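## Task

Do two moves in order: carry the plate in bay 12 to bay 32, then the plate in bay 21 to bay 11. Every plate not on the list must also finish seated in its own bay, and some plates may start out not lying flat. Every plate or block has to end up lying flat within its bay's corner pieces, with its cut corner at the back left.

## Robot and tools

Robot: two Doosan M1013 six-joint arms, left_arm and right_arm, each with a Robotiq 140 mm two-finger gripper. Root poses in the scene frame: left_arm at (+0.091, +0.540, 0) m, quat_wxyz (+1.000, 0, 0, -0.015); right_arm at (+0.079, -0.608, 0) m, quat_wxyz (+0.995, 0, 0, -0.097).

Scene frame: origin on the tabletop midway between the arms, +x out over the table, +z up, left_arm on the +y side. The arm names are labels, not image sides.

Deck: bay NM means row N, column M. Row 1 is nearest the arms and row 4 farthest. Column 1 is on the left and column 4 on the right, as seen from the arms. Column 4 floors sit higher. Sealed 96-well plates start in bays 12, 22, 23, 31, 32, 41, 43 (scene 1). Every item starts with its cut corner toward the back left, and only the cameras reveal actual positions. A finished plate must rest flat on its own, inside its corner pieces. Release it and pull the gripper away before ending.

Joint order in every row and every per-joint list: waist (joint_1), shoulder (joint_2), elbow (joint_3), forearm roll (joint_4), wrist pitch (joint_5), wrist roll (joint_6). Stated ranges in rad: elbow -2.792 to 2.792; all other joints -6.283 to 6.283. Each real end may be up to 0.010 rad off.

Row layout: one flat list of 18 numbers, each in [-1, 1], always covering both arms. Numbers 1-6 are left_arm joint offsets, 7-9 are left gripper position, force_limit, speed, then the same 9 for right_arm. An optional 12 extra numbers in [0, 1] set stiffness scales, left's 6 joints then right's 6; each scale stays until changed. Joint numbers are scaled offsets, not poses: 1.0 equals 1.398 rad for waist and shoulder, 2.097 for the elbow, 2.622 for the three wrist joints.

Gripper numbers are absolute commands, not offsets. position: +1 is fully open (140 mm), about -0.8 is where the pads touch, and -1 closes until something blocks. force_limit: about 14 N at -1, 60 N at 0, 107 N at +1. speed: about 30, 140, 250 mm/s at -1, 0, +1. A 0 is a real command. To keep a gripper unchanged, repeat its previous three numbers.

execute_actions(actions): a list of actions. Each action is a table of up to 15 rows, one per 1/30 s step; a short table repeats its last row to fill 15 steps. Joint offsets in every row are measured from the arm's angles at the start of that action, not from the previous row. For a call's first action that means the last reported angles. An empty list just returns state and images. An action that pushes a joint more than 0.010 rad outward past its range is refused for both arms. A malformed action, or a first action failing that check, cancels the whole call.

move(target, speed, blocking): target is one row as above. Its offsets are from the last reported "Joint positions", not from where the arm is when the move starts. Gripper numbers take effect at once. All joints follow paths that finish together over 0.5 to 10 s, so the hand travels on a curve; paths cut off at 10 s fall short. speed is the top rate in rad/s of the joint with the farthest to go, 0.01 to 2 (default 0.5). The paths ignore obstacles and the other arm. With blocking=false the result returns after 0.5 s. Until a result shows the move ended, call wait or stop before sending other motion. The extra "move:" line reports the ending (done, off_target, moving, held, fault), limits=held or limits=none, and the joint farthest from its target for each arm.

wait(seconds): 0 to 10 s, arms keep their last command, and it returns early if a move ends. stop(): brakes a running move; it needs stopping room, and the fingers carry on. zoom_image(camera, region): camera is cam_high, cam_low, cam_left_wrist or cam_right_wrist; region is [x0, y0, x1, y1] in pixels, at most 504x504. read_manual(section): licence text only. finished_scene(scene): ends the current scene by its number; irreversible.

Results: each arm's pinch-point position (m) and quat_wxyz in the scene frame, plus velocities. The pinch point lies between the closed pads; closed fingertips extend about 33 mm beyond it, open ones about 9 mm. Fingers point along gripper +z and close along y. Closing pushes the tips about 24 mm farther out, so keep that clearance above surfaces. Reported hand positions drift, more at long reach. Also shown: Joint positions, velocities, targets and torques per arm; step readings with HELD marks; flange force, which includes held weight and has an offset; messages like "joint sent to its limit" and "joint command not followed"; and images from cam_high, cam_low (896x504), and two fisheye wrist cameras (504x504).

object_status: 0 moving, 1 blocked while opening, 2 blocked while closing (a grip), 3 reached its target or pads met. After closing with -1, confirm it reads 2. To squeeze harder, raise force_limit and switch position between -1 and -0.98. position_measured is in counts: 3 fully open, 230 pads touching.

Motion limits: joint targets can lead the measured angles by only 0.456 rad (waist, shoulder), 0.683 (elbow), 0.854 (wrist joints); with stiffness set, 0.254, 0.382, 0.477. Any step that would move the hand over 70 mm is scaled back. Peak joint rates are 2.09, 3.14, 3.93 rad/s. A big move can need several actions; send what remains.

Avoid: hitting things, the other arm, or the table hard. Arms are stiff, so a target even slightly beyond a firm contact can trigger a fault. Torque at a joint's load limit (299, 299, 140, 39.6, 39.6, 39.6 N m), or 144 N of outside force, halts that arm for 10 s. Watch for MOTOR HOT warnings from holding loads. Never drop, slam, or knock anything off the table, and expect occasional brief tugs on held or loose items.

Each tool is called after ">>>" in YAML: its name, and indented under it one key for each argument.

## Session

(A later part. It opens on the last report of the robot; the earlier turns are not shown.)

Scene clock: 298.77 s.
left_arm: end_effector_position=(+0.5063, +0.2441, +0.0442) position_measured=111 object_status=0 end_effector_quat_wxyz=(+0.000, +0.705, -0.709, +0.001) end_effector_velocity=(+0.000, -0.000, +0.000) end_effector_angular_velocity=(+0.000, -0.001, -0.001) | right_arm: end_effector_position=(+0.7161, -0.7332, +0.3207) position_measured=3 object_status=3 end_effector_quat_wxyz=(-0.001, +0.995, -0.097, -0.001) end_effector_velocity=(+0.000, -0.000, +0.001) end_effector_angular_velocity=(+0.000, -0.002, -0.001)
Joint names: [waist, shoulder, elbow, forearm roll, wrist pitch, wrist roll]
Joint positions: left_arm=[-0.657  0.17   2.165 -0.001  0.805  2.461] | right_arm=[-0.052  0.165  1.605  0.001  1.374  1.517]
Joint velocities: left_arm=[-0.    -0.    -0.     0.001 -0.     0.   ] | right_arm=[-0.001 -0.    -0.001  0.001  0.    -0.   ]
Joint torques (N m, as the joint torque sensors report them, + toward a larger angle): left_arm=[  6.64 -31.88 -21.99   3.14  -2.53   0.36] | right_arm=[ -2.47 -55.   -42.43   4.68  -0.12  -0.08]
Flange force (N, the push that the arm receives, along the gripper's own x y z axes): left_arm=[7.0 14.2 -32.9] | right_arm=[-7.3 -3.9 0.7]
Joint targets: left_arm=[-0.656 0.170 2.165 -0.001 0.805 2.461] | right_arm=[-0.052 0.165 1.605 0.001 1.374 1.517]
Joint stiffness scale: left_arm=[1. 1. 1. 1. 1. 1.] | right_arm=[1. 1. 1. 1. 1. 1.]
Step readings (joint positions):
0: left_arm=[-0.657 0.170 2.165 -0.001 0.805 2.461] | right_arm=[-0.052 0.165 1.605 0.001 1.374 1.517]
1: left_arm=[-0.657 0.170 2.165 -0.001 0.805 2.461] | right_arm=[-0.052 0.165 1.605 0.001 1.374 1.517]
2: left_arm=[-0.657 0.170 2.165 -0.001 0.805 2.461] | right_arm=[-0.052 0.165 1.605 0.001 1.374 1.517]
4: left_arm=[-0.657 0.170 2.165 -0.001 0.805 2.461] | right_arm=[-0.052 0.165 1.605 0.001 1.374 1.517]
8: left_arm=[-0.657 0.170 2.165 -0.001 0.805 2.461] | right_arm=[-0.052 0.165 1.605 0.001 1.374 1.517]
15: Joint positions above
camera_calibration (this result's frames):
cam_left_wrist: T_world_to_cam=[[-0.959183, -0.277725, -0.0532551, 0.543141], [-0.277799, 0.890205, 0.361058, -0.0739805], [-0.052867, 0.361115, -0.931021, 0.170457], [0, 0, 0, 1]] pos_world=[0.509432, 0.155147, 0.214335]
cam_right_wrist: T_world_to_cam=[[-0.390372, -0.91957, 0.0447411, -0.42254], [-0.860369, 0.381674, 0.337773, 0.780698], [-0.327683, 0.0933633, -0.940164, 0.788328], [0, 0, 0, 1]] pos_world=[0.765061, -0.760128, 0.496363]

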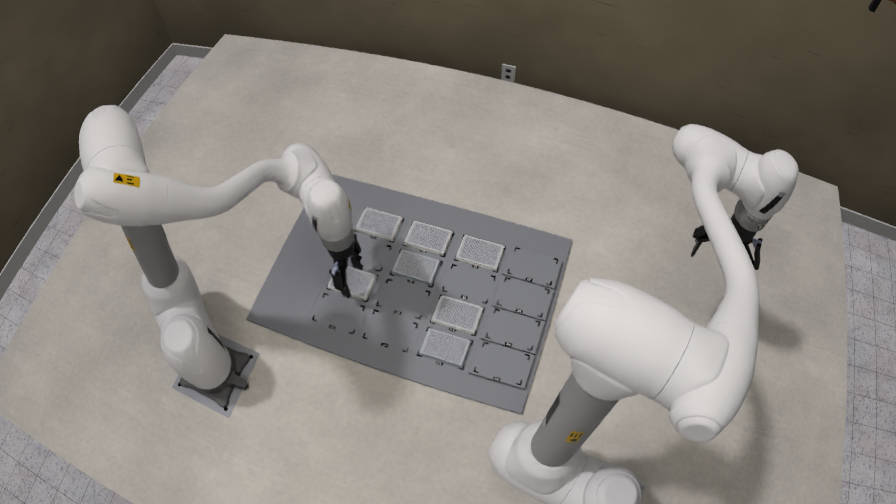

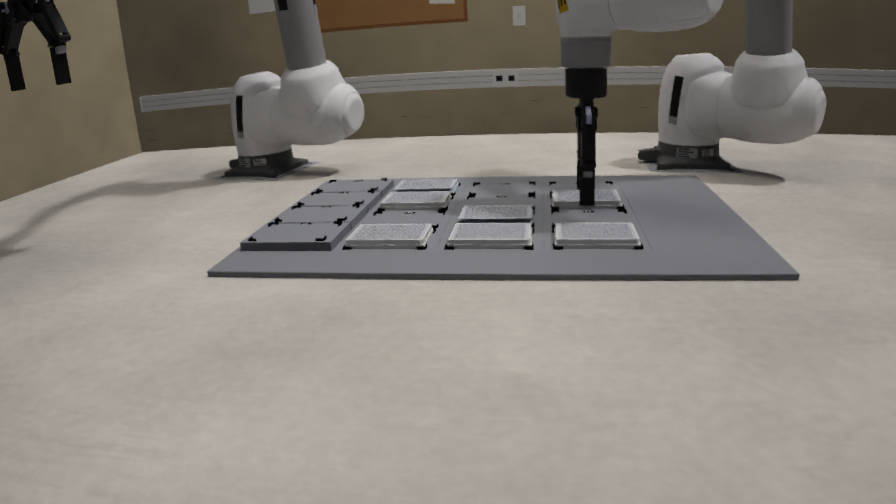

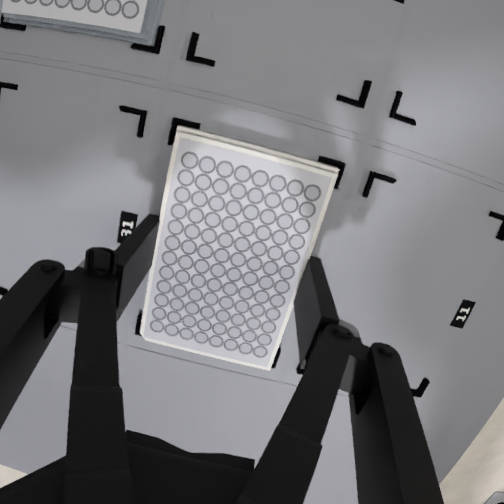

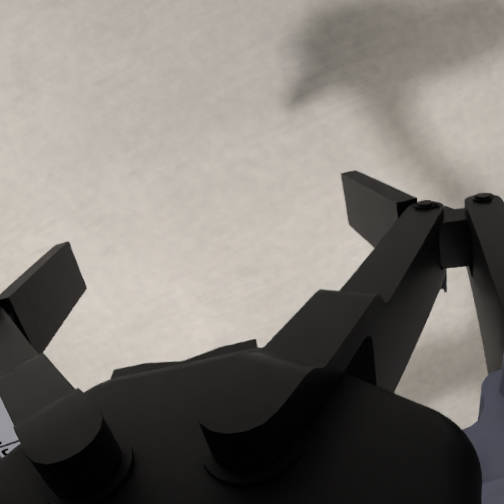

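>>> execute_actions:
  actions:
    - [[0,-0.0022,-0.0011,0,0.0018,0,-1,0.2,-0.4,0,0,0,0,0,0,1,0,0],[0,-0.0035,-0.0017,0,0.0029,0,-1,0.2,-0.4,0,0,0,0,0,0,1,0,0],[0,-0.0052,-0.0025,0,0.0043,0,-1,0.2,-0.4,0,0,0,0,0,0,1,0,0],[0,-0.0072,-0.0034,0,0.0060,0,-1,0.2,-0.4,0,0,0,0,0,0,1,0,0],[0,-0.0094,-0.0043,0,0.0078,0,-1,0.2,-0.4,0,0,0,0,0,0,1,0,0],[0,-0.0115,-0.0053,0,0.0095,0,-1,0.2,-0.4,0,0,0,0,0,0,1,0,0],[0,-0.0134,-0.0061,0,0.0111,0,-1,0.2,-0.4,0,0,0,0,0,0,1,0,0],[0,-0.0149,-0.0068,0,0.0123,0,-1,0.2,-0.4,0,0,0,0,0,0,1,0,0],[0,-0.0160,-0.0073,0,0.0132,0,-1,0.2,-0.4,0,0,0,0,0,0,1,0,0],[0,-0.01674,-0.00766,0,0.01386,0,-1,0.2,-0.4,0,0,0,0,0,0,1,0,0]]

>>> zoom_image:
  camera: "cam_left_wrist"
  region: [165, 105, 365, 205]

Scene clock: 317.53 s.
left_arm: end_effector_position=(+0.5062, +0.2441, +0.0584) position_measured=112 object_status=2 end_effector_quat_wxyz=(+0.000, +0.705, -0.709, +0.001) end_effector_velocity=(-0.000, +0.000, +0.009) end_effector_angular_velocity=(+0.001, +0.001, -0.000) | right_arm: end_effector_position=(+0.7161, -0.7332, +0.3207) position_measured=3 object_status=3 end_effector_quat_wxyz=(-0.001, +0.995, -0.097, -0.001) end_effector_velocity=(-0.000, +0.000, -0.000) end_effector_angular_velocity=(+0.000, +0.000, +0.000)
Joint names: [waist, shoulder, elbow, forearm roll, wrist pitch, wrist roll]
Joint positions: left_arm=[-0.657  0.151  2.154 -0.001  0.835  2.461] | right_arm=[-0.052  0.165  1.605  0.001  1.374  1.517]
Joint velocities: left_arm=[-0.    -0.011 -0.007 -0.     0.02  -0.   ] | right_arm=[ 0.  0.  0.  0.  0. -0.]
Joint torques (N m, as the joint torque sensors report them, + toward a larger angle): left_arm=[  9.12 -46.95 -33.24   3.26   0.3    0.15] | right_arm=[ -3.33 -54.94 -42.82   4.7   -0.23  -0.1 ]
Flange force (N, the push that the arm receives, along the gripper's own x y z axes): left_arm=[12.9 14.0 4.6] | right_arm=[-8.1 -5.3 1.5]
Joint targets: left_arm=[-0.657 0.147 2.149 -0.001 0.842 2.461] | right_arm=[-0.052 0.165 1.605 0.001 1.374 1.517]
Joint stiffness scale: left_arm=[1. 1. 1. 1. 1. 1.] | right_arm=[1. 1. 1. 1. 1. 1.]
Step readings (joint positions):
0: left_arm=[-0.657 0.170 2.165 -0.001 0.805 2.461] | right_arm=[-0.052 0.165 1.605 0.001 1.374 1.517]
1: left_arm=[-0.657 0.170 2.165 -0.001 0.806 2.461] | right_arm=[-0.052 0.165 1.605 0.001 1.374 1.517]
2: left_arm=[-0.657 0.169 2.165 -0.001 0.806 2.461] | right_arm=[-0.052 0.165 1.605 0.001 1.374 1.517]
4: left_arm=[-0.657 0.168 2.164 -0.001 0.808 2.461] | right_arm=[-0.052 0.165 1.605 0.001 1.374 1.517]
8: left_arm=[-0.657 0.161 2.160 -0.001 0.821 2.461] | right_arm=[-0.052 0.165 1.605 0.001 1.374 1.517]
15: Joint positions above
camera_calibration (this result's frames):
cam_left_wrist: T_world_to_cam=[[-0.959191, -0.277708, -0.0532025, 0.543853], [-0.277762, 0.890197, 0.361106, -0.0791441], [-0.0529214, 0.361147, -0.931006, 0.183612], [0, 0, 0, 1]] pos_world=[0.509393, 0.155175, 0.228457]
cam_right_wrist: T_world_to_cam=[[-0.390372, -0.919569, 0.0447411, -0.42254], [-0.860368, 0.381674, 0.337773, 0.780698], [-0.327683, 0.0933634, -0.940163, 0.788328], [0, 0, 0, 1]] pos_world=[0.765061, -0.760128, 0.496363]

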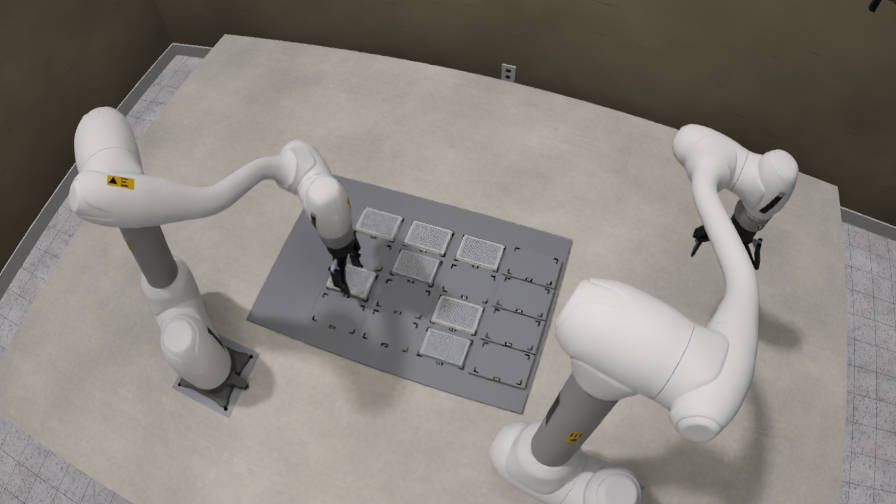

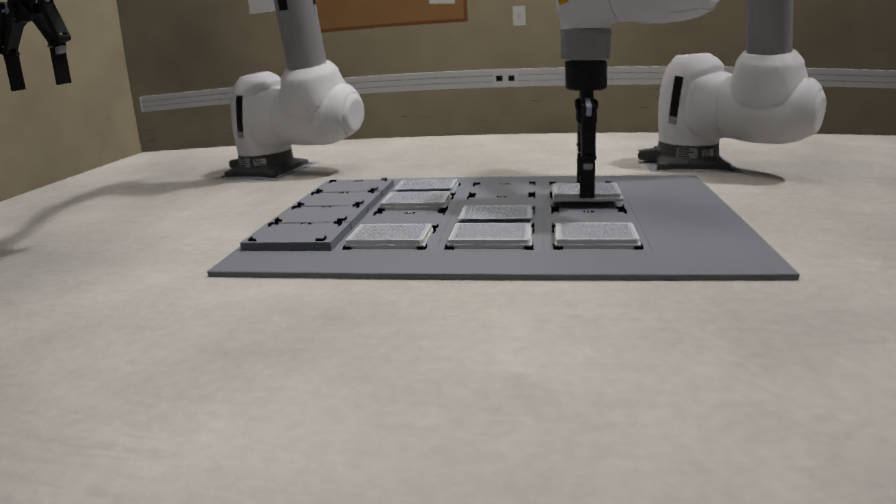

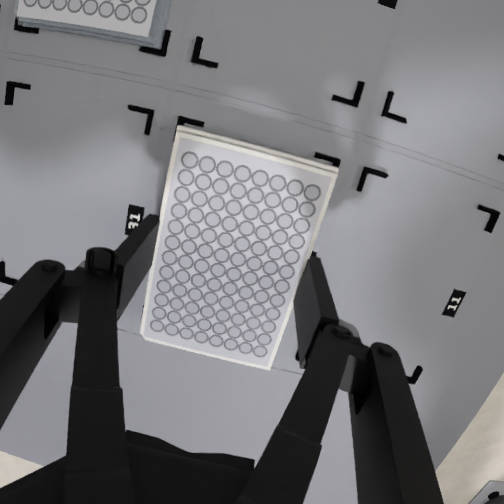

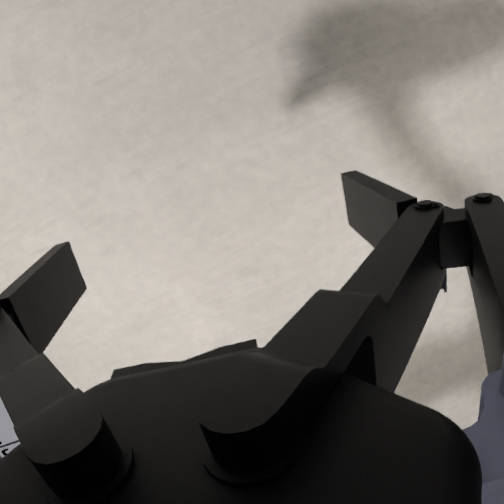

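Region (165, 105, 365, 205) of cam_left_wrist's 504x504 image, scaled by 2.520, with more detail than that image has.

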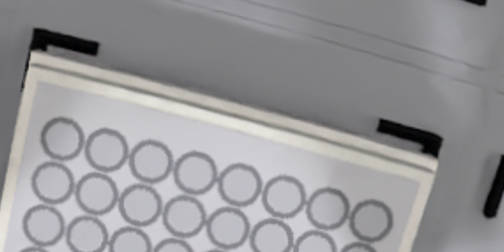

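>>> move:
  target: [-0.11529,-0.09092,0.06873,0,-0.00789,-0.06262,-1,0.2,-0.4, 0,0,0,0,0,0,1,0,0]
  speed: 0.22

>>> zoom_image:
  camera: "cam_left_wrist"
  region: [165, 105, 365, 205]

Scene clock: 356.97 s.
left_arm: end_effector_position=(+0.3996, +0.2437, +0.0584) position_measured=112 object_status=2 end_effector_quat_wxyz=(+0.000, +0.705, -0.709, +0.001) end_effector_velocity=(-0.001, -0.000, -0.000) end_effector_angular_velocity=(+0.000, -0.001, -0.001) | right_arm: end_effector_position=(+0.7161, -0.7332, +0.3207) position_measured=3 object_status=3 end_effector_quat_wxyz=(-0.001, +0.995, -0.097, -0.001) end_effector_velocity=(+0.000, +0.000, +0.001) end_effector_angular_velocity=(+0.001, -0.002, -0.000)
Joint names: [waist, shoulder, elbow, forearm roll, wrist pitch, wrist roll]
Joint positions: left_arm=[-0.815  0.028  2.293 -0.001  0.819  2.303] | right_arm=[-0.052  0.165  1.605  0.001  1.374  1.517]
Joint velocities: left_arm=[-0.003 -0.001  0.002  0.001 -0.001 -0.003] | right_arm=[-0.    -0.001 -0.001  0.001  0.     0.   ]
Joint torques (N m, as the joint torque sensors report them, + toward a larger angle): left_arm=[  6.89 -33.   -30.82   3.21   0.64   0.61] | right_arm=[ -3.51 -55.45 -42.81   4.49  -0.4   -0.07]
Flange force (N, the push that the arm receives, along the gripper's own x y z axes): left_arm=[11.2 13.9 1.4] | right_arm=[-7.6 -5.6 1.1]
Joint targets: left_arm=[-0.818 0.024 2.298 -0.001 0.815 2.297] | right_arm=[-0.052 0.165 1.605 0.001 1.374 1.517]
Joint stiffness scale: left_arm=[1. 1. 1. 1. 1. 1.] | right_arm=[1. 1. 1. 1. 1. 1.]
move: done; limits=none; left_arm: farthest joint: the wrist roll, 0.006 radians from its target (0.164 radians at the start); right_arm: farthest joint: the waist, 0.000 radians from its target (0.000 radians at the start)
camera_calibration (this result's frames):
cam_left_wrist: T_world_to_cam=[[-0.959411, -0.276987, -0.0530031, 0.441413], [-0.277023, 0.890444, 0.361064, -0.108797], [-0.0528136, 0.361091, -0.931034, 0.178112], [0, 0, 0, 1]] pos_world=[0.402764, 0.154828, 0.228508]
cam_right_wrist: T_world_to_cam=[[-0.390372, -0.919569, 0.0447412, -0.42254], [-0.860368, 0.381674, 0.337773, 0.780698], [-0.327683, 0.0933633, -0.940164, 0.788328], [0, 0, 0, 1]] pos_world=[0.765061, -0.760128, 0.496363]

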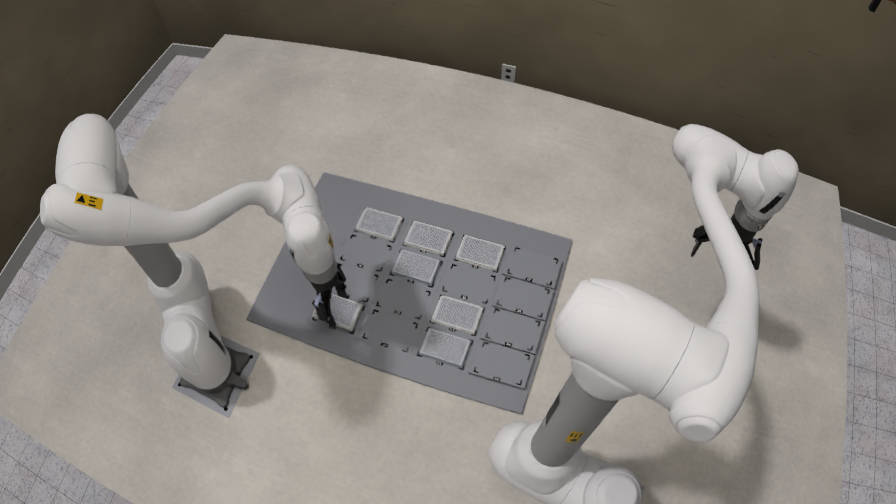

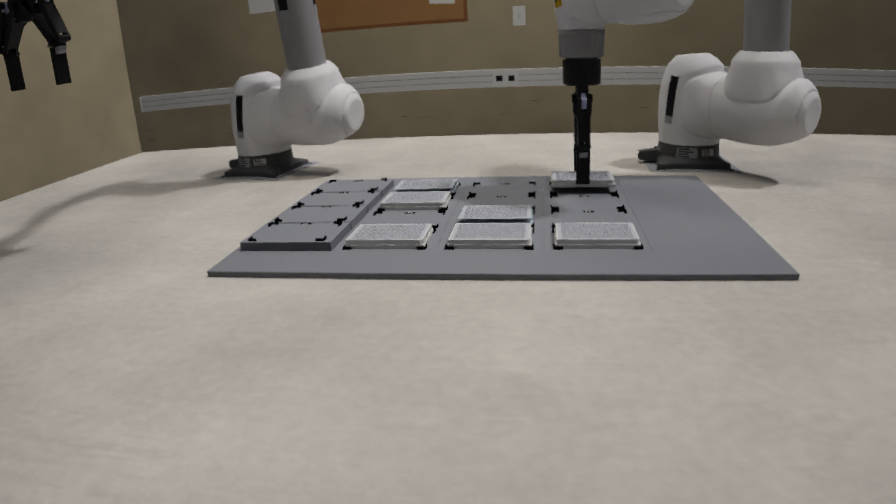

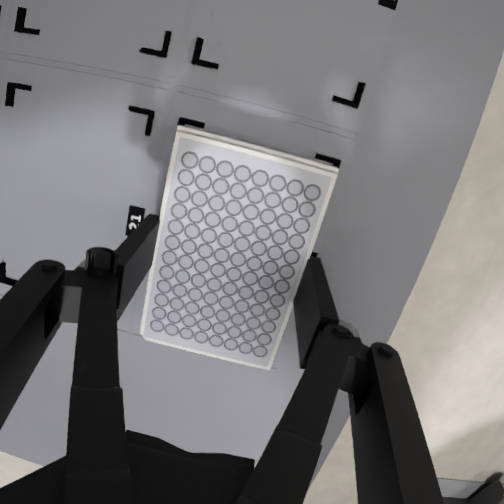

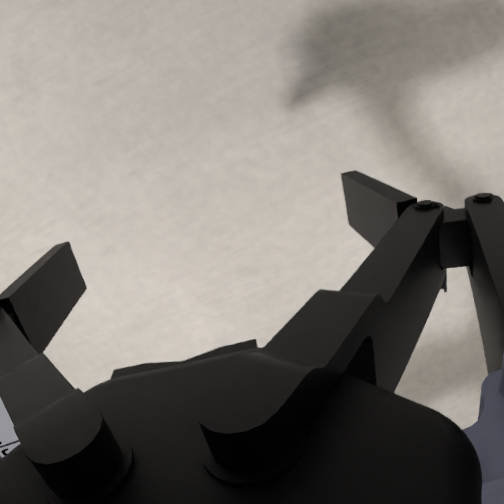

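Region (165, 105, 365, 205) of cam_left_wrist's 504x504 image, scaled by 2.520, with more detail than that image has.

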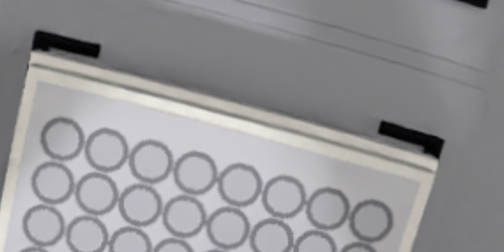

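>>> execute_actions:
  actions:
    - [[0.0015,0.0026,0.0019,0,-0.0020,0,-1,0.2,-0.4,0,0,0,0,0,0,1,0,0],[0.0022,0.0034,0.0023,0,-0.0028,0,-1,0.2,-0.4,0,0,0,0,0,0,1,0,0],[0.0028,0.0044,0.0028,0,-0.0037,0,-1,0.2,-0.4,0,0,0,0,0,0,1,0,0],[0.0028,0.0055,0.0034,0,-0.0047,0,-1,0.2,-0.4,0,0,0,0,0,0,1,0,0],[0.0028,0.0067,0.0040,0,-0.0057,0,-1,0.2,-0.4,0,0,0,0,0,0,1,0,0],[0.0028,0.0078,0.0046,0,-0.0067,0,-1,0.2,-0.4,0,0,0,0,0,0,1,0,0],[0.0028,0.0088,0.0051,0,-0.0076,0,-1,0.2,-0.4,0,0,0,0,0,0,1,0,0],[0.0028,0.0096,0.0055,0,-0.0083,0,-1,0.2,-0.4,0,0,0,0,0,0,1,0,0],[0.0028,0.0101,0.0057,0,-0.0088,0,-1,0.2,-0.4,0,0,0,0,0,0,1,0,0],[0.0028,0.01038,0.00585,0,-0.00903,0,-1,0.2,-0.4,0,0,0,0,0,0,1,0,0]]

>>> wait:
  seconds: 0

>>> zoom_image:
  camera: "cam_left_wrist"
  region: [165, 105, 365, 205]

Scene clock: 385.30 s.
left_arm: end_effector_position=(+0.3998, +0.2445, +0.0509) position_measured=112 object_status=2 end_effector_quat_wxyz=(+0.000, +0.706, -0.708, +0.001) end_effector_velocity=(-0.000, +0.000, -0.004) end_effector_angular_velocity=(-0.000, -0.000, -0.000) | right_arm: end_effector_position=(+0.7161, -0.7332, +0.3207) position_measured=3 object_status=3 end_effector_quat_wxyz=(-0.001, +0.995, -0.097, -0.001) end_effector_velocity=(+0.001, -0.000, +0.001) end_effector_angular_velocity=(-0.000, -0.002, -0.000)
Joint names: [waist, shoulder, elbow, forearm roll, wrist pitch, wrist roll]
Joint positions: left_arm=[-0.814  0.038  2.301 -0.001  0.8    2.303] | right_arm=[-0.052  0.165  1.605  0.001  1.374  1.517]
Joint velocities: left_arm=[-0.     0.006  0.005  0.    -0.01   0.   ] | right_arm=[-0.    -0.    -0.002  0.    -0.    -0.   ]
Joint torques (N m, as the joint torque sensors report them, + toward a larger angle): left_arm=[  9.22 -33.54 -30.64   3.18   0.24   0.28] | right_arm=[ -3.23 -56.18 -42.47   4.59  -0.24   0.12]
Flange force (N, the push that the arm receives, along the gripper's own x y z axes): left_arm=[13.5 18.1 -0.1] | right_arm=[-5.5 -4.7 0.9]
Joint targets: left_arm=[-0.811 0.043 2.306 -0.001 0.795 2.303] | right_arm=[-0.052 0.165 1.605 0.001 1.374 1.517]
Joint stiffness scale: left_arm=[1. 1. 1. 1. 1. 1.] | right_arm=[1. 1. 1. 1. 1. 1.]
Step readings (joint positions):
0: left_arm=[-0.815 0.028 2.294 -0.001 0.819 2.303] | right_arm=[-0.052 0.165 1.605 0.001 1.374 1.517]
1: left_arm=[-0.815 0.028 2.294 -0.001 0.819 2.303] | right_arm=[-0.052 0.165 1.605 0.001 1.374 1.517]
2: left_arm=[-0.815 0.028 2.294 -0.001 0.818 2.303] | right_arm=[-0.052 0.165 1.605 0.001 1.374 1.517]
4: left_arm=[-0.815 0.029 2.294 -0.001 0.816 2.303] | right_arm=[-0.052 0.165 1.605 0.001 1.374 1.517]
8: left_arm=[-0.814 0.033 2.298 -0.001 0.808 2.303] | right_arm=[-0.052 0.165 1.605 0.001 1.374 1.517]
15: Joint positions above
camera_calibration (this result's frames):
cam_left_wrist: T_world_to_cam=[[-0.958894, -0.27874, -0.0531635, 0.441604], [-0.278725, 0.890034, 0.360766, -0.105953], [-0.0532425, 0.360754, -0.93114, 0.171079], [0, 0, 0, 1]] pos_world=[0.403028, 0.155677, 0.221]
cam_right_wrist: T_world_to_cam=[[-0.390372, -0.91957, 0.0447413, -0.42254], [-0.860369, 0.381674, 0.337773, 0.780698], [-0.327683, 0.0933631, -0.940163, 0.788328], [0, 0, 0, 1]] pos_world=[0.765061, -0.760128, 0.496363]

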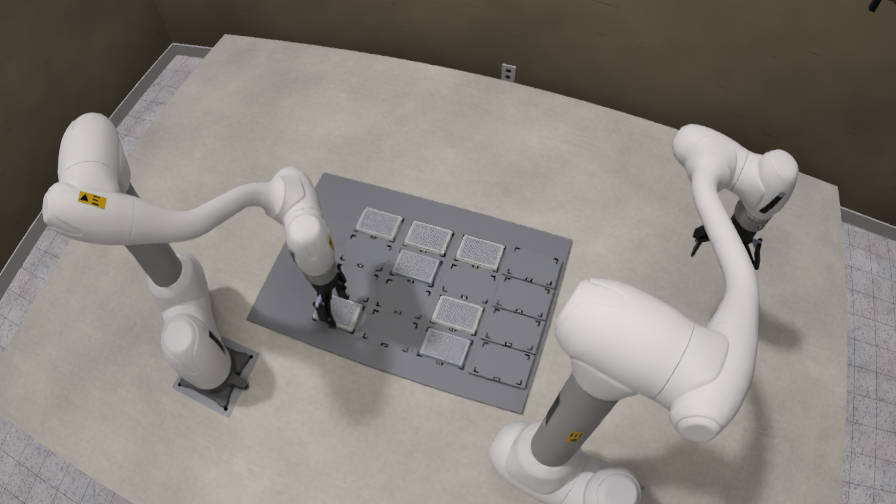

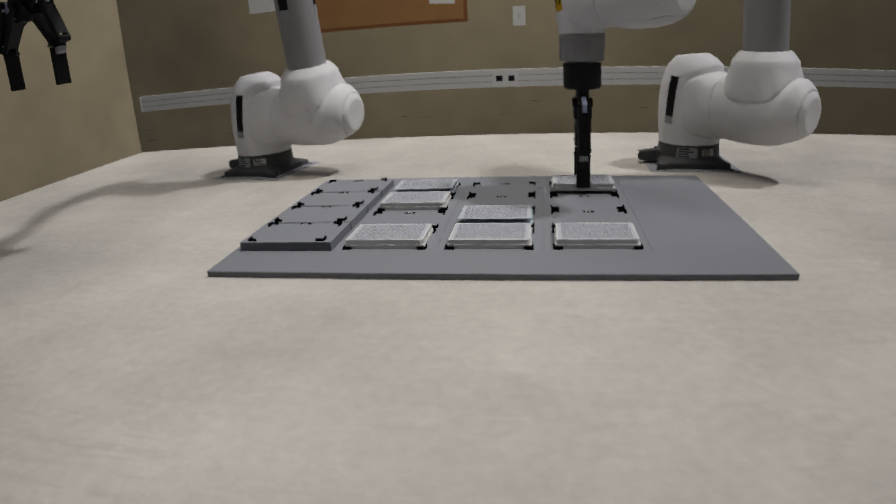

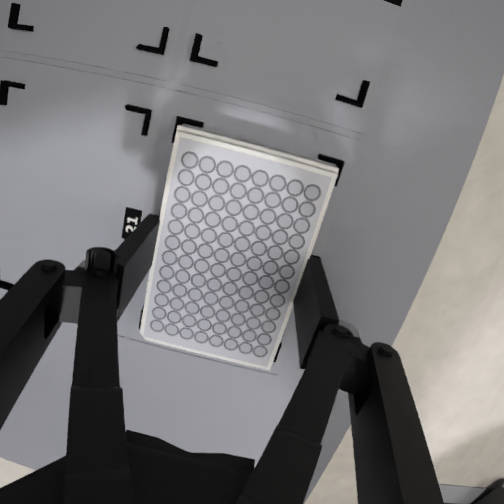

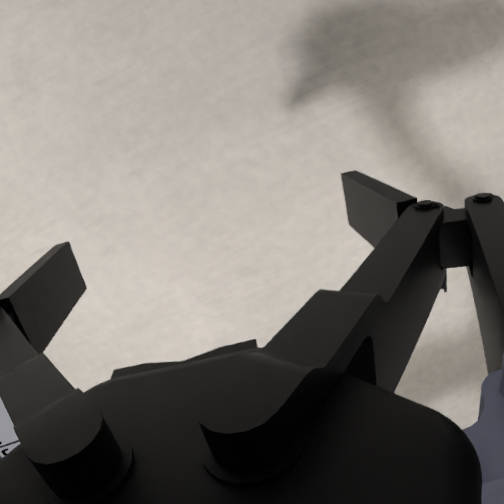

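Scene clock: 385.30 s.
left_arm: end_effector_position=(+0.3998, +0.2445, +0.0509) position_measured=112 object_status=2 end_effector_quat_wxyz=(+0.000, +0.706, -0.708, +0.001) end_effector_velocity=(-0.000, +0.000, -0.004) end_effector_angular_velocity=(-0.000, -0.000, -0.000) | right_arm: end_effector_position=(+0.7161, -0.7332, +0.3207) position_measured=3 object_status=3 end_effector_quat_wxyz=(-0.001, +0.995, -0.097, -0.001) end_effector_velocity=(+0.001, -0.000, +0.001) end_effector_angular_velocity=(-0.000, -0.002, -0.000)
Joint names: [waist, shoulder, elbow, forearm roll, wrist pitch, wrist roll]
Joint positions: left_arm=[-0.814  0.038  2.301 -0.001  0.8    2.303] | right_arm=[-0.052  0.165  1.605  0.001  1.374  1.517]
Joint velocities: left_arm=[-0.     0.006  0.005  0.    -0.01   0.   ] | right_arm=[-0.    -0.    -0.002  0.    -0.    -0.   ]
Joint torques (N m, as the joint torque sensors report them, + toward a larger angle): left_arm=[  9.22 -33.54 -30.64   3.18   0.24   0.28] | right_arm=[ -3.23 -56.18 -42.47   4.59  -0.24   0.12]
Flange force (N, the push that the arm receives, along the gripper's own x y z axes): left_arm=[13.5 18.1 -0.1] | right_arm=[-5.5 -4.7 0.9]
Joint targets: left_arm=[-0.811 0.043 2.306 -0.001 0.795 2.303] | right_arm=[-0.052 0.165 1.605 0.001 1.374 1.517]
Joint stiffness scale: left_arm=[1. 1. 1. 1. 1. 1.] | right_arm=[1. 1. 1. 1. 1. 1.]
camera_calibration (this result's frames):
cam_left_wrist: T_world_to_cam=[[-0.958894, -0.27874, -0.0531635, 0.441604], [-0.278725, 0.890034, 0.360766, -0.105953], [-0.0532425, 0.360754, -0.93114, 0.171079], [0, 0, 0, 1]] pos_world=[0.403028, 0.155677, 0.221]
cam_right_wrist: T_world_to_cam=[[-0.390372, -0.91957, 0.0447413, -0.42254], [-0.860369, 0.381674, 0.337773, 0.780698], [-0.327683, 0.0933631, -0.940163, 0.788328], [0, 0, 0, 1]] pos_world=[0.765061, -0.760128, 0.496363]

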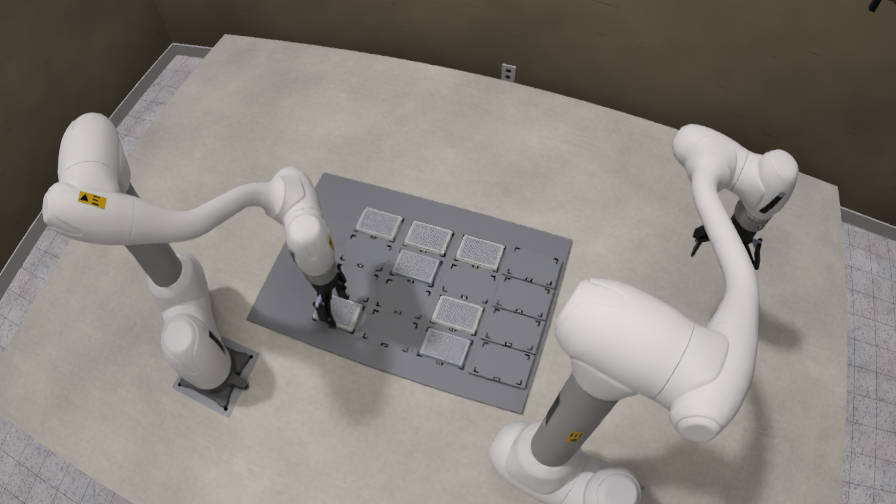

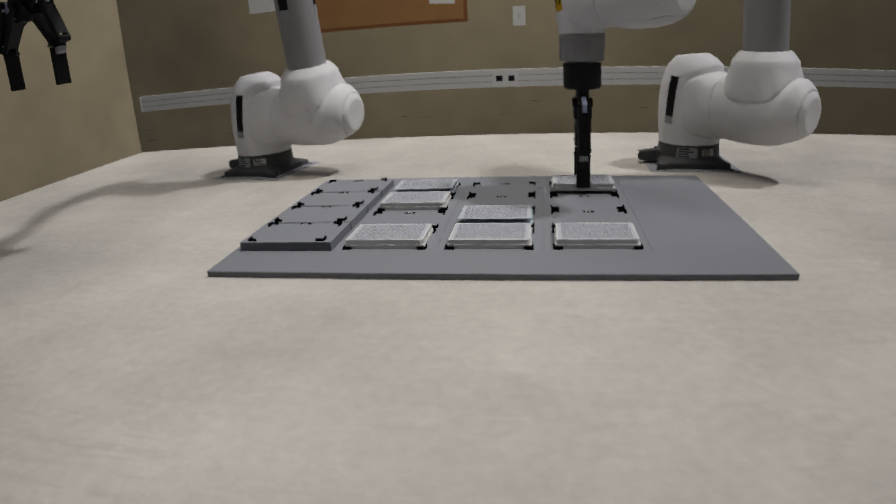

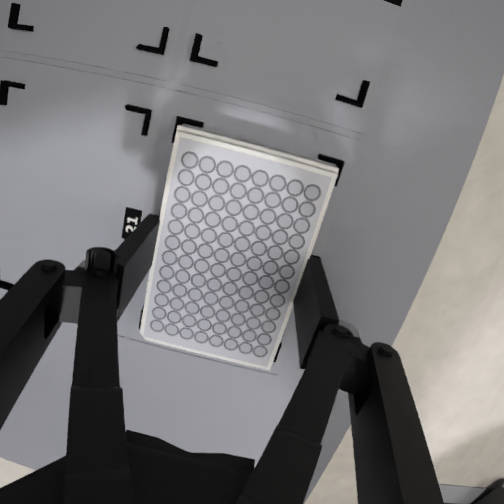

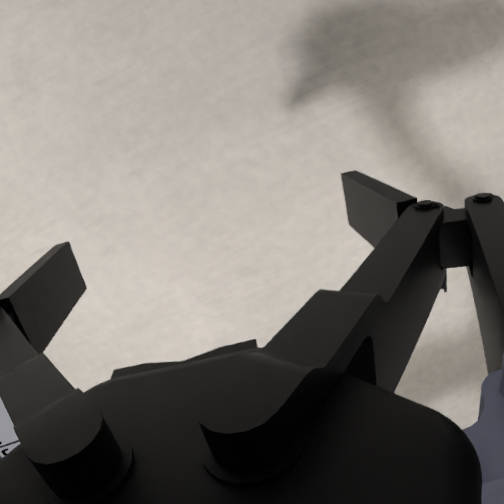

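Region (165, 105, 365, 205) of cam_left_wrist's 504x504 image, scaled by 2.520, with more detail than that image has.

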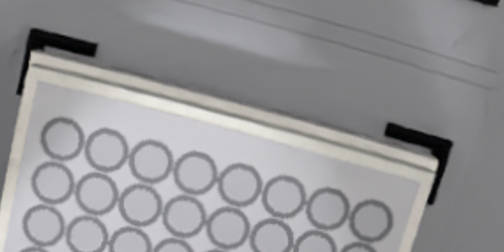

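>>> execute_actions:
  actions:
    - [[0,0.0032,0.0022,0,-0.0023,0,-1,0.2,-0.4,0,0,0,0,0,0,1,0,0],[0,0.0037,0.0024,0,-0.0027,0,-1,0.2,-0.4,0,0,0,0,0,0,1,0,0],[0,0.0044,0.0027,0,-0.0033,0,-1,0.2,-0.4,0,0,0,0,0,0,1,0,0],[0,0.0052,0.0030,0,-0.0040,0,-1,0.2,-0.4,0,0,0,0,0,0,1,0,0],[0,0.0060,0.0033,0,-0.0047,0,-1,0.2,-0.4,0,0,0,0,0,0,1,0,0],[0,0.0068,0.0036,0,-0.0053,0,-1,0.2,-0.4,0,0,0,0,0,0,1,0,0],[0,0.0076,0.0039,0,-0.0060,0,-1,0.2,-0.4,0,0,0,0,0,0,1,0,0],[0,0.0083,0.0041,0,-0.0065,0,-1,0.2,-0.4,0,0,0,0,0,0,1,0,0],[0,0.0088,0.0043,0,-0.0070,0,-1,0.2,-0.4,0,0,0,0,0,0,1,0,0],[0,0.00921,0.00448,0,-0.00732,0,-1,0.2,-0.4,0,0,0,0,0,0,1,0,0]]

>>> zoom_image:
  camera: "cam_left_wrist"
  region: [165, 105, 365, 205]

Scene clock: 403.87 s.
left_arm: end_effector_position=(+0.3998, +0.2445, +0.0451) position_measured=112 object_status=2 end_effector_quat_wxyz=(+0.000, +0.706, -0.708, +0.001) end_effector_velocity=(+0.000, +0.000, -0.003) end_effector_angular_velocity=(-0.001, +0.000, +0.002) | right_arm: end_effector_position=(+0.7161, -0.7332, +0.3207) position_measured=3 object_status=3 end_effector_quat_wxyz=(-0.001, +0.995, -0.097, -0.001) end_effector_velocity=(+0.001, +0.001, +0.001) end_effector_angular_velocity=(-0.000, -0.002, +0.001)
Joint names: [waist, shoulder, elbow, forearm roll, wrist pitch, wrist roll]
Joint positions: left_arm=[-0.814  0.047  2.306 -0.001  0.786  2.303] | right_arm=[-0.052  0.165  1.605  0.001  1.374  1.517]
Joint velocities: left_arm=[ 0.002  0.005  0.003 -0.001 -0.008  0.   ] | right_arm=[ 0.001  0.    -0.002  0.    -0.     0.   ]
Joint torques (N m, as the joint torque sensors report them, + toward a larger angle): left_arm=[  7.6  -34.99 -32.27   3.83   0.11   0.21] | right_arm=[ -2.2  -54.84 -42.27   4.57  -0.21  -0.15]
Flange force (N, the push that the arm receives, along the gripper's own x y z axes): left_arm=[9.3 16.2 2.7] | right_arm=[-6.9 -3.8 0.6]
Joint targets: left_arm=[-0.814 0.051 2.311 -0.001 0.781 2.303] | right_arm=[-0.052 0.165 1.605 0.001 1.374 1.517]
Joint stiffness scale: left_arm=[1. 1. 1. 1. 1. 1.] | right_arm=[1. 1. 1. 1. 1. 1.]
Step readings (joint positions):
0: left_arm=[-0.814 0.039 2.302 -0.001 0.799 2.303] | right_arm=[-0.052 0.165 1.605 0.001 1.374 1.517]
1: left_arm=[-0.814 0.039 2.302 -0.001 0.799 2.303] | right_arm=[-0.052 0.165 1.605 0.001 1.374 1.517]
2: left_arm=[-0.814 0.039 2.302 -0.001 0.799 2.303] | right_arm=[-0.052 0.165 1.605 0.001 1.374 1.517]
4: left_arm=[-0.814 0.040 2.302 -0.001 0.797 2.303] | right_arm=[-0.052 0.165 1.605 0.001 1.374 1.517]
8: left_arm=[-0.814 0.043 2.304 -0.001 0.792 2.303] | right_arm=[-0.052 0.165 1.605 0.001 1.374 1.517]
15: Joint positions above
camera_calibration (this result's frames):
cam_left_wrist: T_world_to_cam=[[-0.958869, -0.27881, -0.0532462, 0.441362], [-0.278828, 0.890062, 0.360618, -0.103798], [-0.0531513, 0.360632, -0.931193, 0.165748], [0, 0, 0, 1]] pos_world=[0.403077, 0.155668, 0.215276]
cam_right_wrist: T_world_to_cam=[[-0.390372, -0.91957, 0.0447412, -0.42254], [-0.860368, 0.381674, 0.337773, 0.780698], [-0.327683, 0.0933633, -0.940163, 0.788328], [0, 0, 0, 1]] pos_world=[0.765061, -0.760128, 0.496363]

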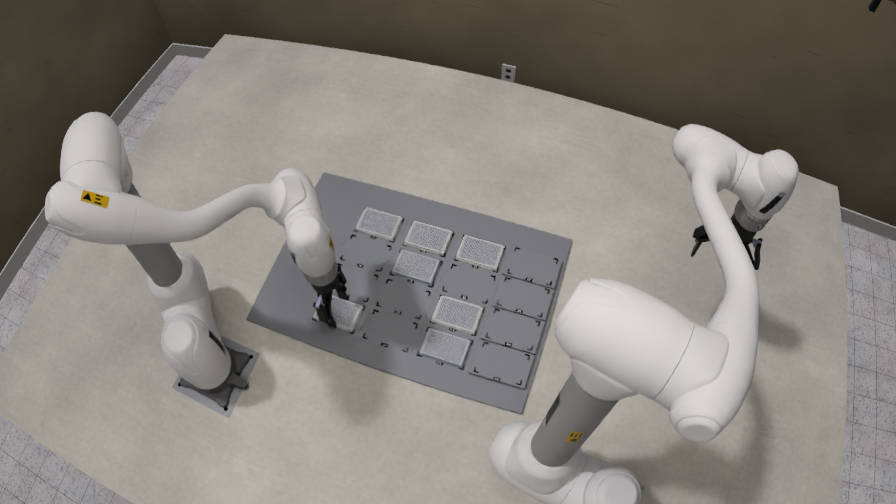

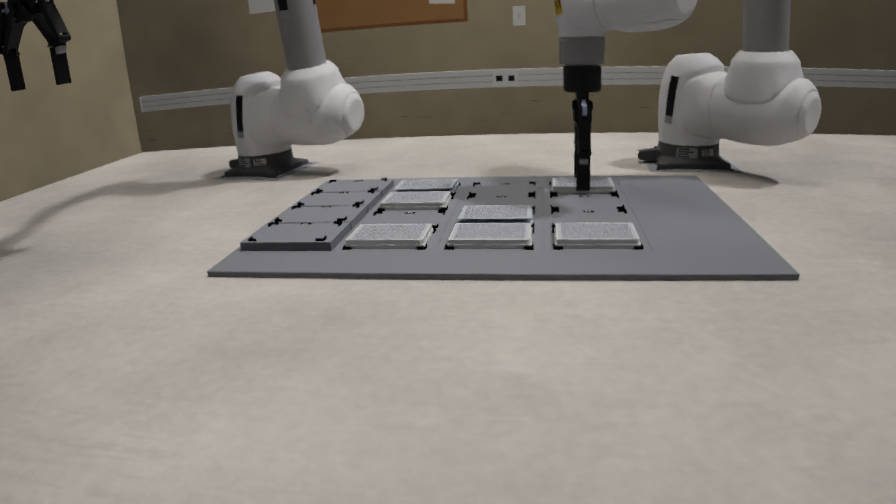

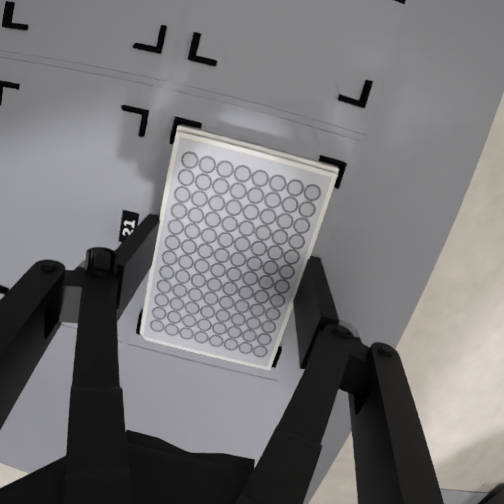

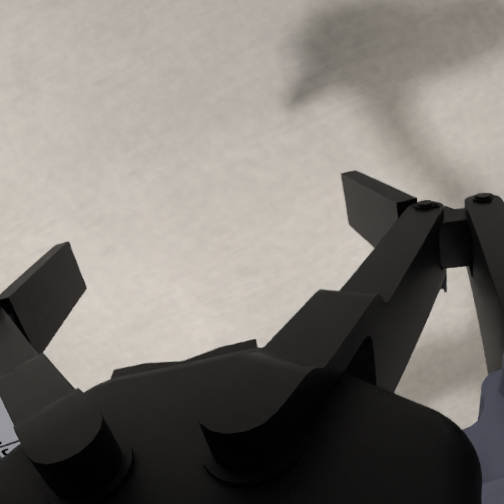

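Region (165, 105, 365, 205) of cam_left_wrist's 504x504 image, scaled by 2.520, with more detail than that image has.

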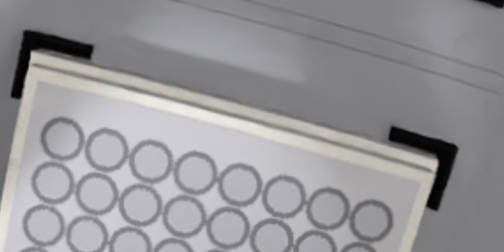

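>>> execute_actions:
  actions:
    - [[0,0,0,0,0,0,1,0.2,0.2, 0,0,0,0,0,0,1,0,0]]

>>> zoom_image:
  camera: "cam_left_wrist"
  region: [110, 100, 370, 380]

Scene clock: 442.13 s.
left_arm: end_effector_position=(+0.3999, +0.2445, +0.0448) position_measured=3 object_status=0 end_effector_quat_wxyz=(+0.000, +0.706, -0.708, +0.001) end_effector_velocity=(+0.000, +0.000, +0.000) end_effector_angular_velocity=(-0.000, -0.000, +0.001) | right_arm: end_effector_position=(+0.7161, -0.7332, +0.3207) position_measured=3 object_status=3 end_effector_quat_wxyz=(-0.001, +0.995, -0.097, -0.001) end_effector_velocity=(-0.000, -0.000, +0.000) end_effector_angular_velocity=(+0.000, -0.000, -0.001)
Joint names: [waist, shoulder, elbow, forearm roll, wrist pitch, wrist roll]
Joint positions: left_arm=[-0.814  0.048  2.307 -0.001  0.786  2.303] | right_arm=[-0.052  0.165  1.605  0.001  1.374  1.517]
Joint velocities: left_arm=[ 0.001  0.    -0.     0.     0.     0.   ] | right_arm=[-0. -0.  0.  0. -0.  0.]
Joint torques (N m, as the joint torque sensors report them, + toward a larger angle): left_arm=[  8.5  -35.73 -31.65   3.33   0.59   0.41] | right_arm=[ -2.77 -56.32 -43.25   4.62  -0.24  -0.13]
Flange force (N, the push that the arm receives, along the gripper's own x y z axes): left_arm=[13.0 16.6 5.2] | right_arm=[-6.6 -4.5 2.4]
Joint targets: left_arm=[-0.814 0.047 2.306 -0.001 0.786 2.303] | right_arm=[-0.052 0.165 1.605 0.001 1.374 1.517]
Joint stiffness scale: left_arm=[1. 1. 1. 1. 1. 1.] | right_arm=[1. 1. 1. 1. 1. 1.]
Step readings (joint positions):
0: left_arm=[-0.814 0.048 2.307 -0.001 0.786 2.303] | right_arm=[-0.052 0.165 1.605 0.001 1.374 1.517]
1: left_arm=[-0.814 0.048 2.307 -0.001 0.786 2.303] | right_arm=[-0.052 0.165 1.605 0.001 1.374 1.517]
2: left_arm=[-0.814 0.048 2.307 -0.001 0.786 2.303] | right_arm=[-0.052 0.165 1.605 0.001 1.374 1.517]
4: left_arm=[-0.814 0.048 2.307 -0.001 0.786 2.303] | right_arm=[-0.052 0.165 1.605 0.001 1.374 1.517]
8: left_arm=[-0.814 0.048 2.307 -0.001 0.786 2.303] | right_arm=[-0.052 0.165 1.605 0.001 1.374 1.517]
15: Joint positions above
camera_calibration (this result's frames):
cam_left_wrist: T_world_to_cam=[[-0.958867, -0.278813, -0.0532725, 0.441346], [-0.278843, 0.890078, 0.360567, -0.103674], [-0.0531139, 0.36059, -0.931211, 0.165439], [0, 0, 0, 1]] pos_world=[0.403071, 0.155675, 0.214952]
cam_right_wrist: T_world_to_cam=[[-0.390372, -0.91957, 0.0447412, -0.42254], [-0.860369, 0.381674, 0.337773, 0.780698], [-0.327683, 0.0933633, -0.940163, 0.788328], [0, 0, 0, 1]] pos_world=[0.765061, -0.760128, 0.496363]

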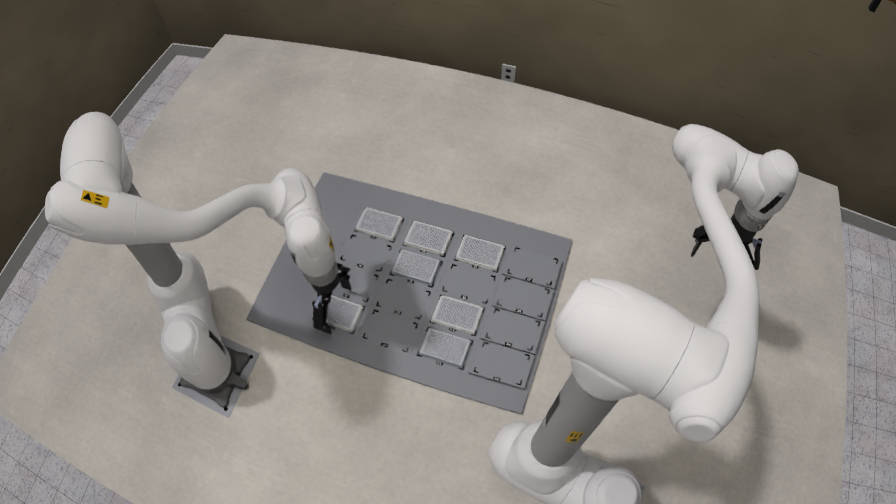

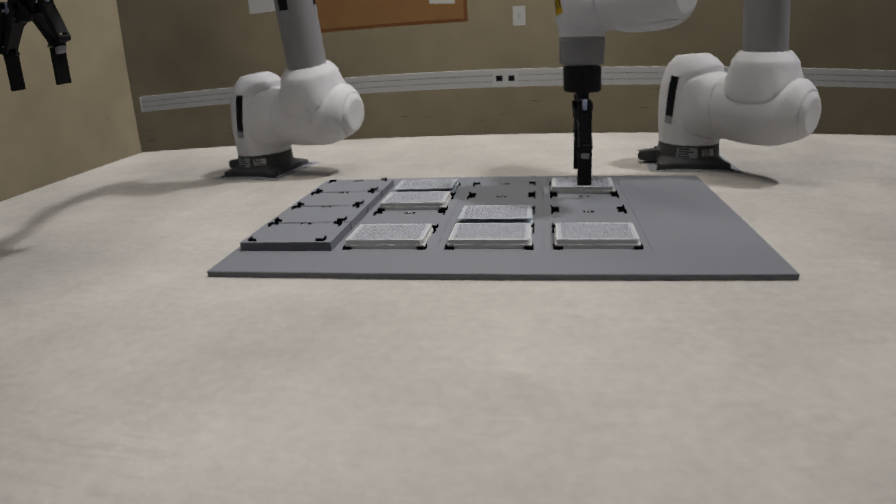

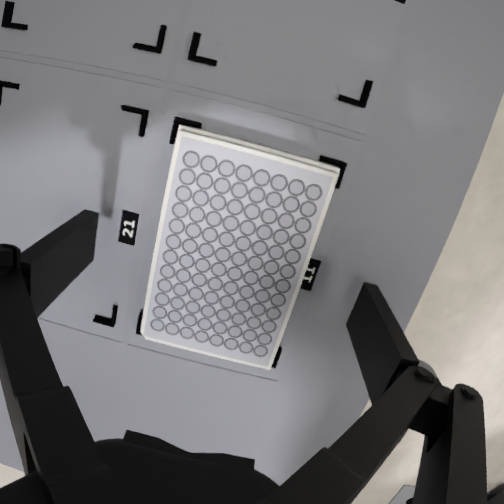

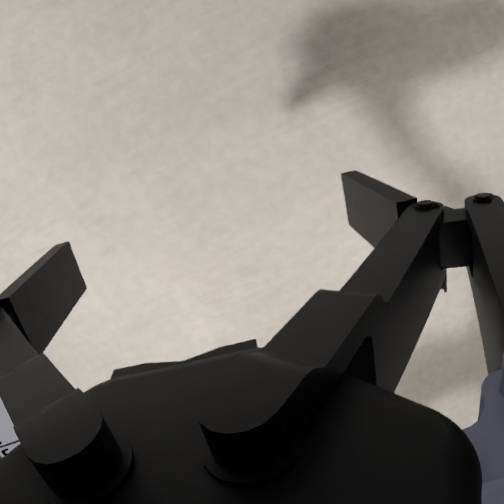

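Region (110, 100, 370, 380) of cam_left_wrist's 504x504 image, scaled by 1.800, with more detail than that image has; it fills the left 468 columns of this view, and the rest is white.

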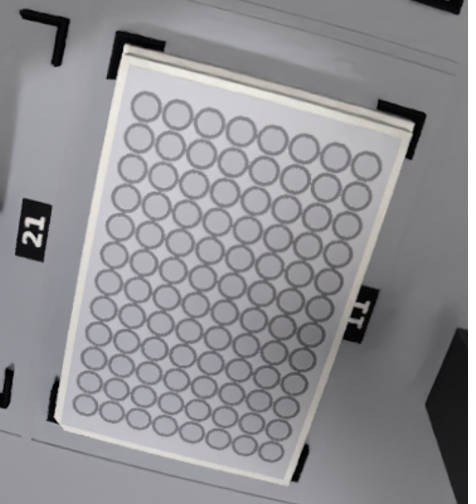

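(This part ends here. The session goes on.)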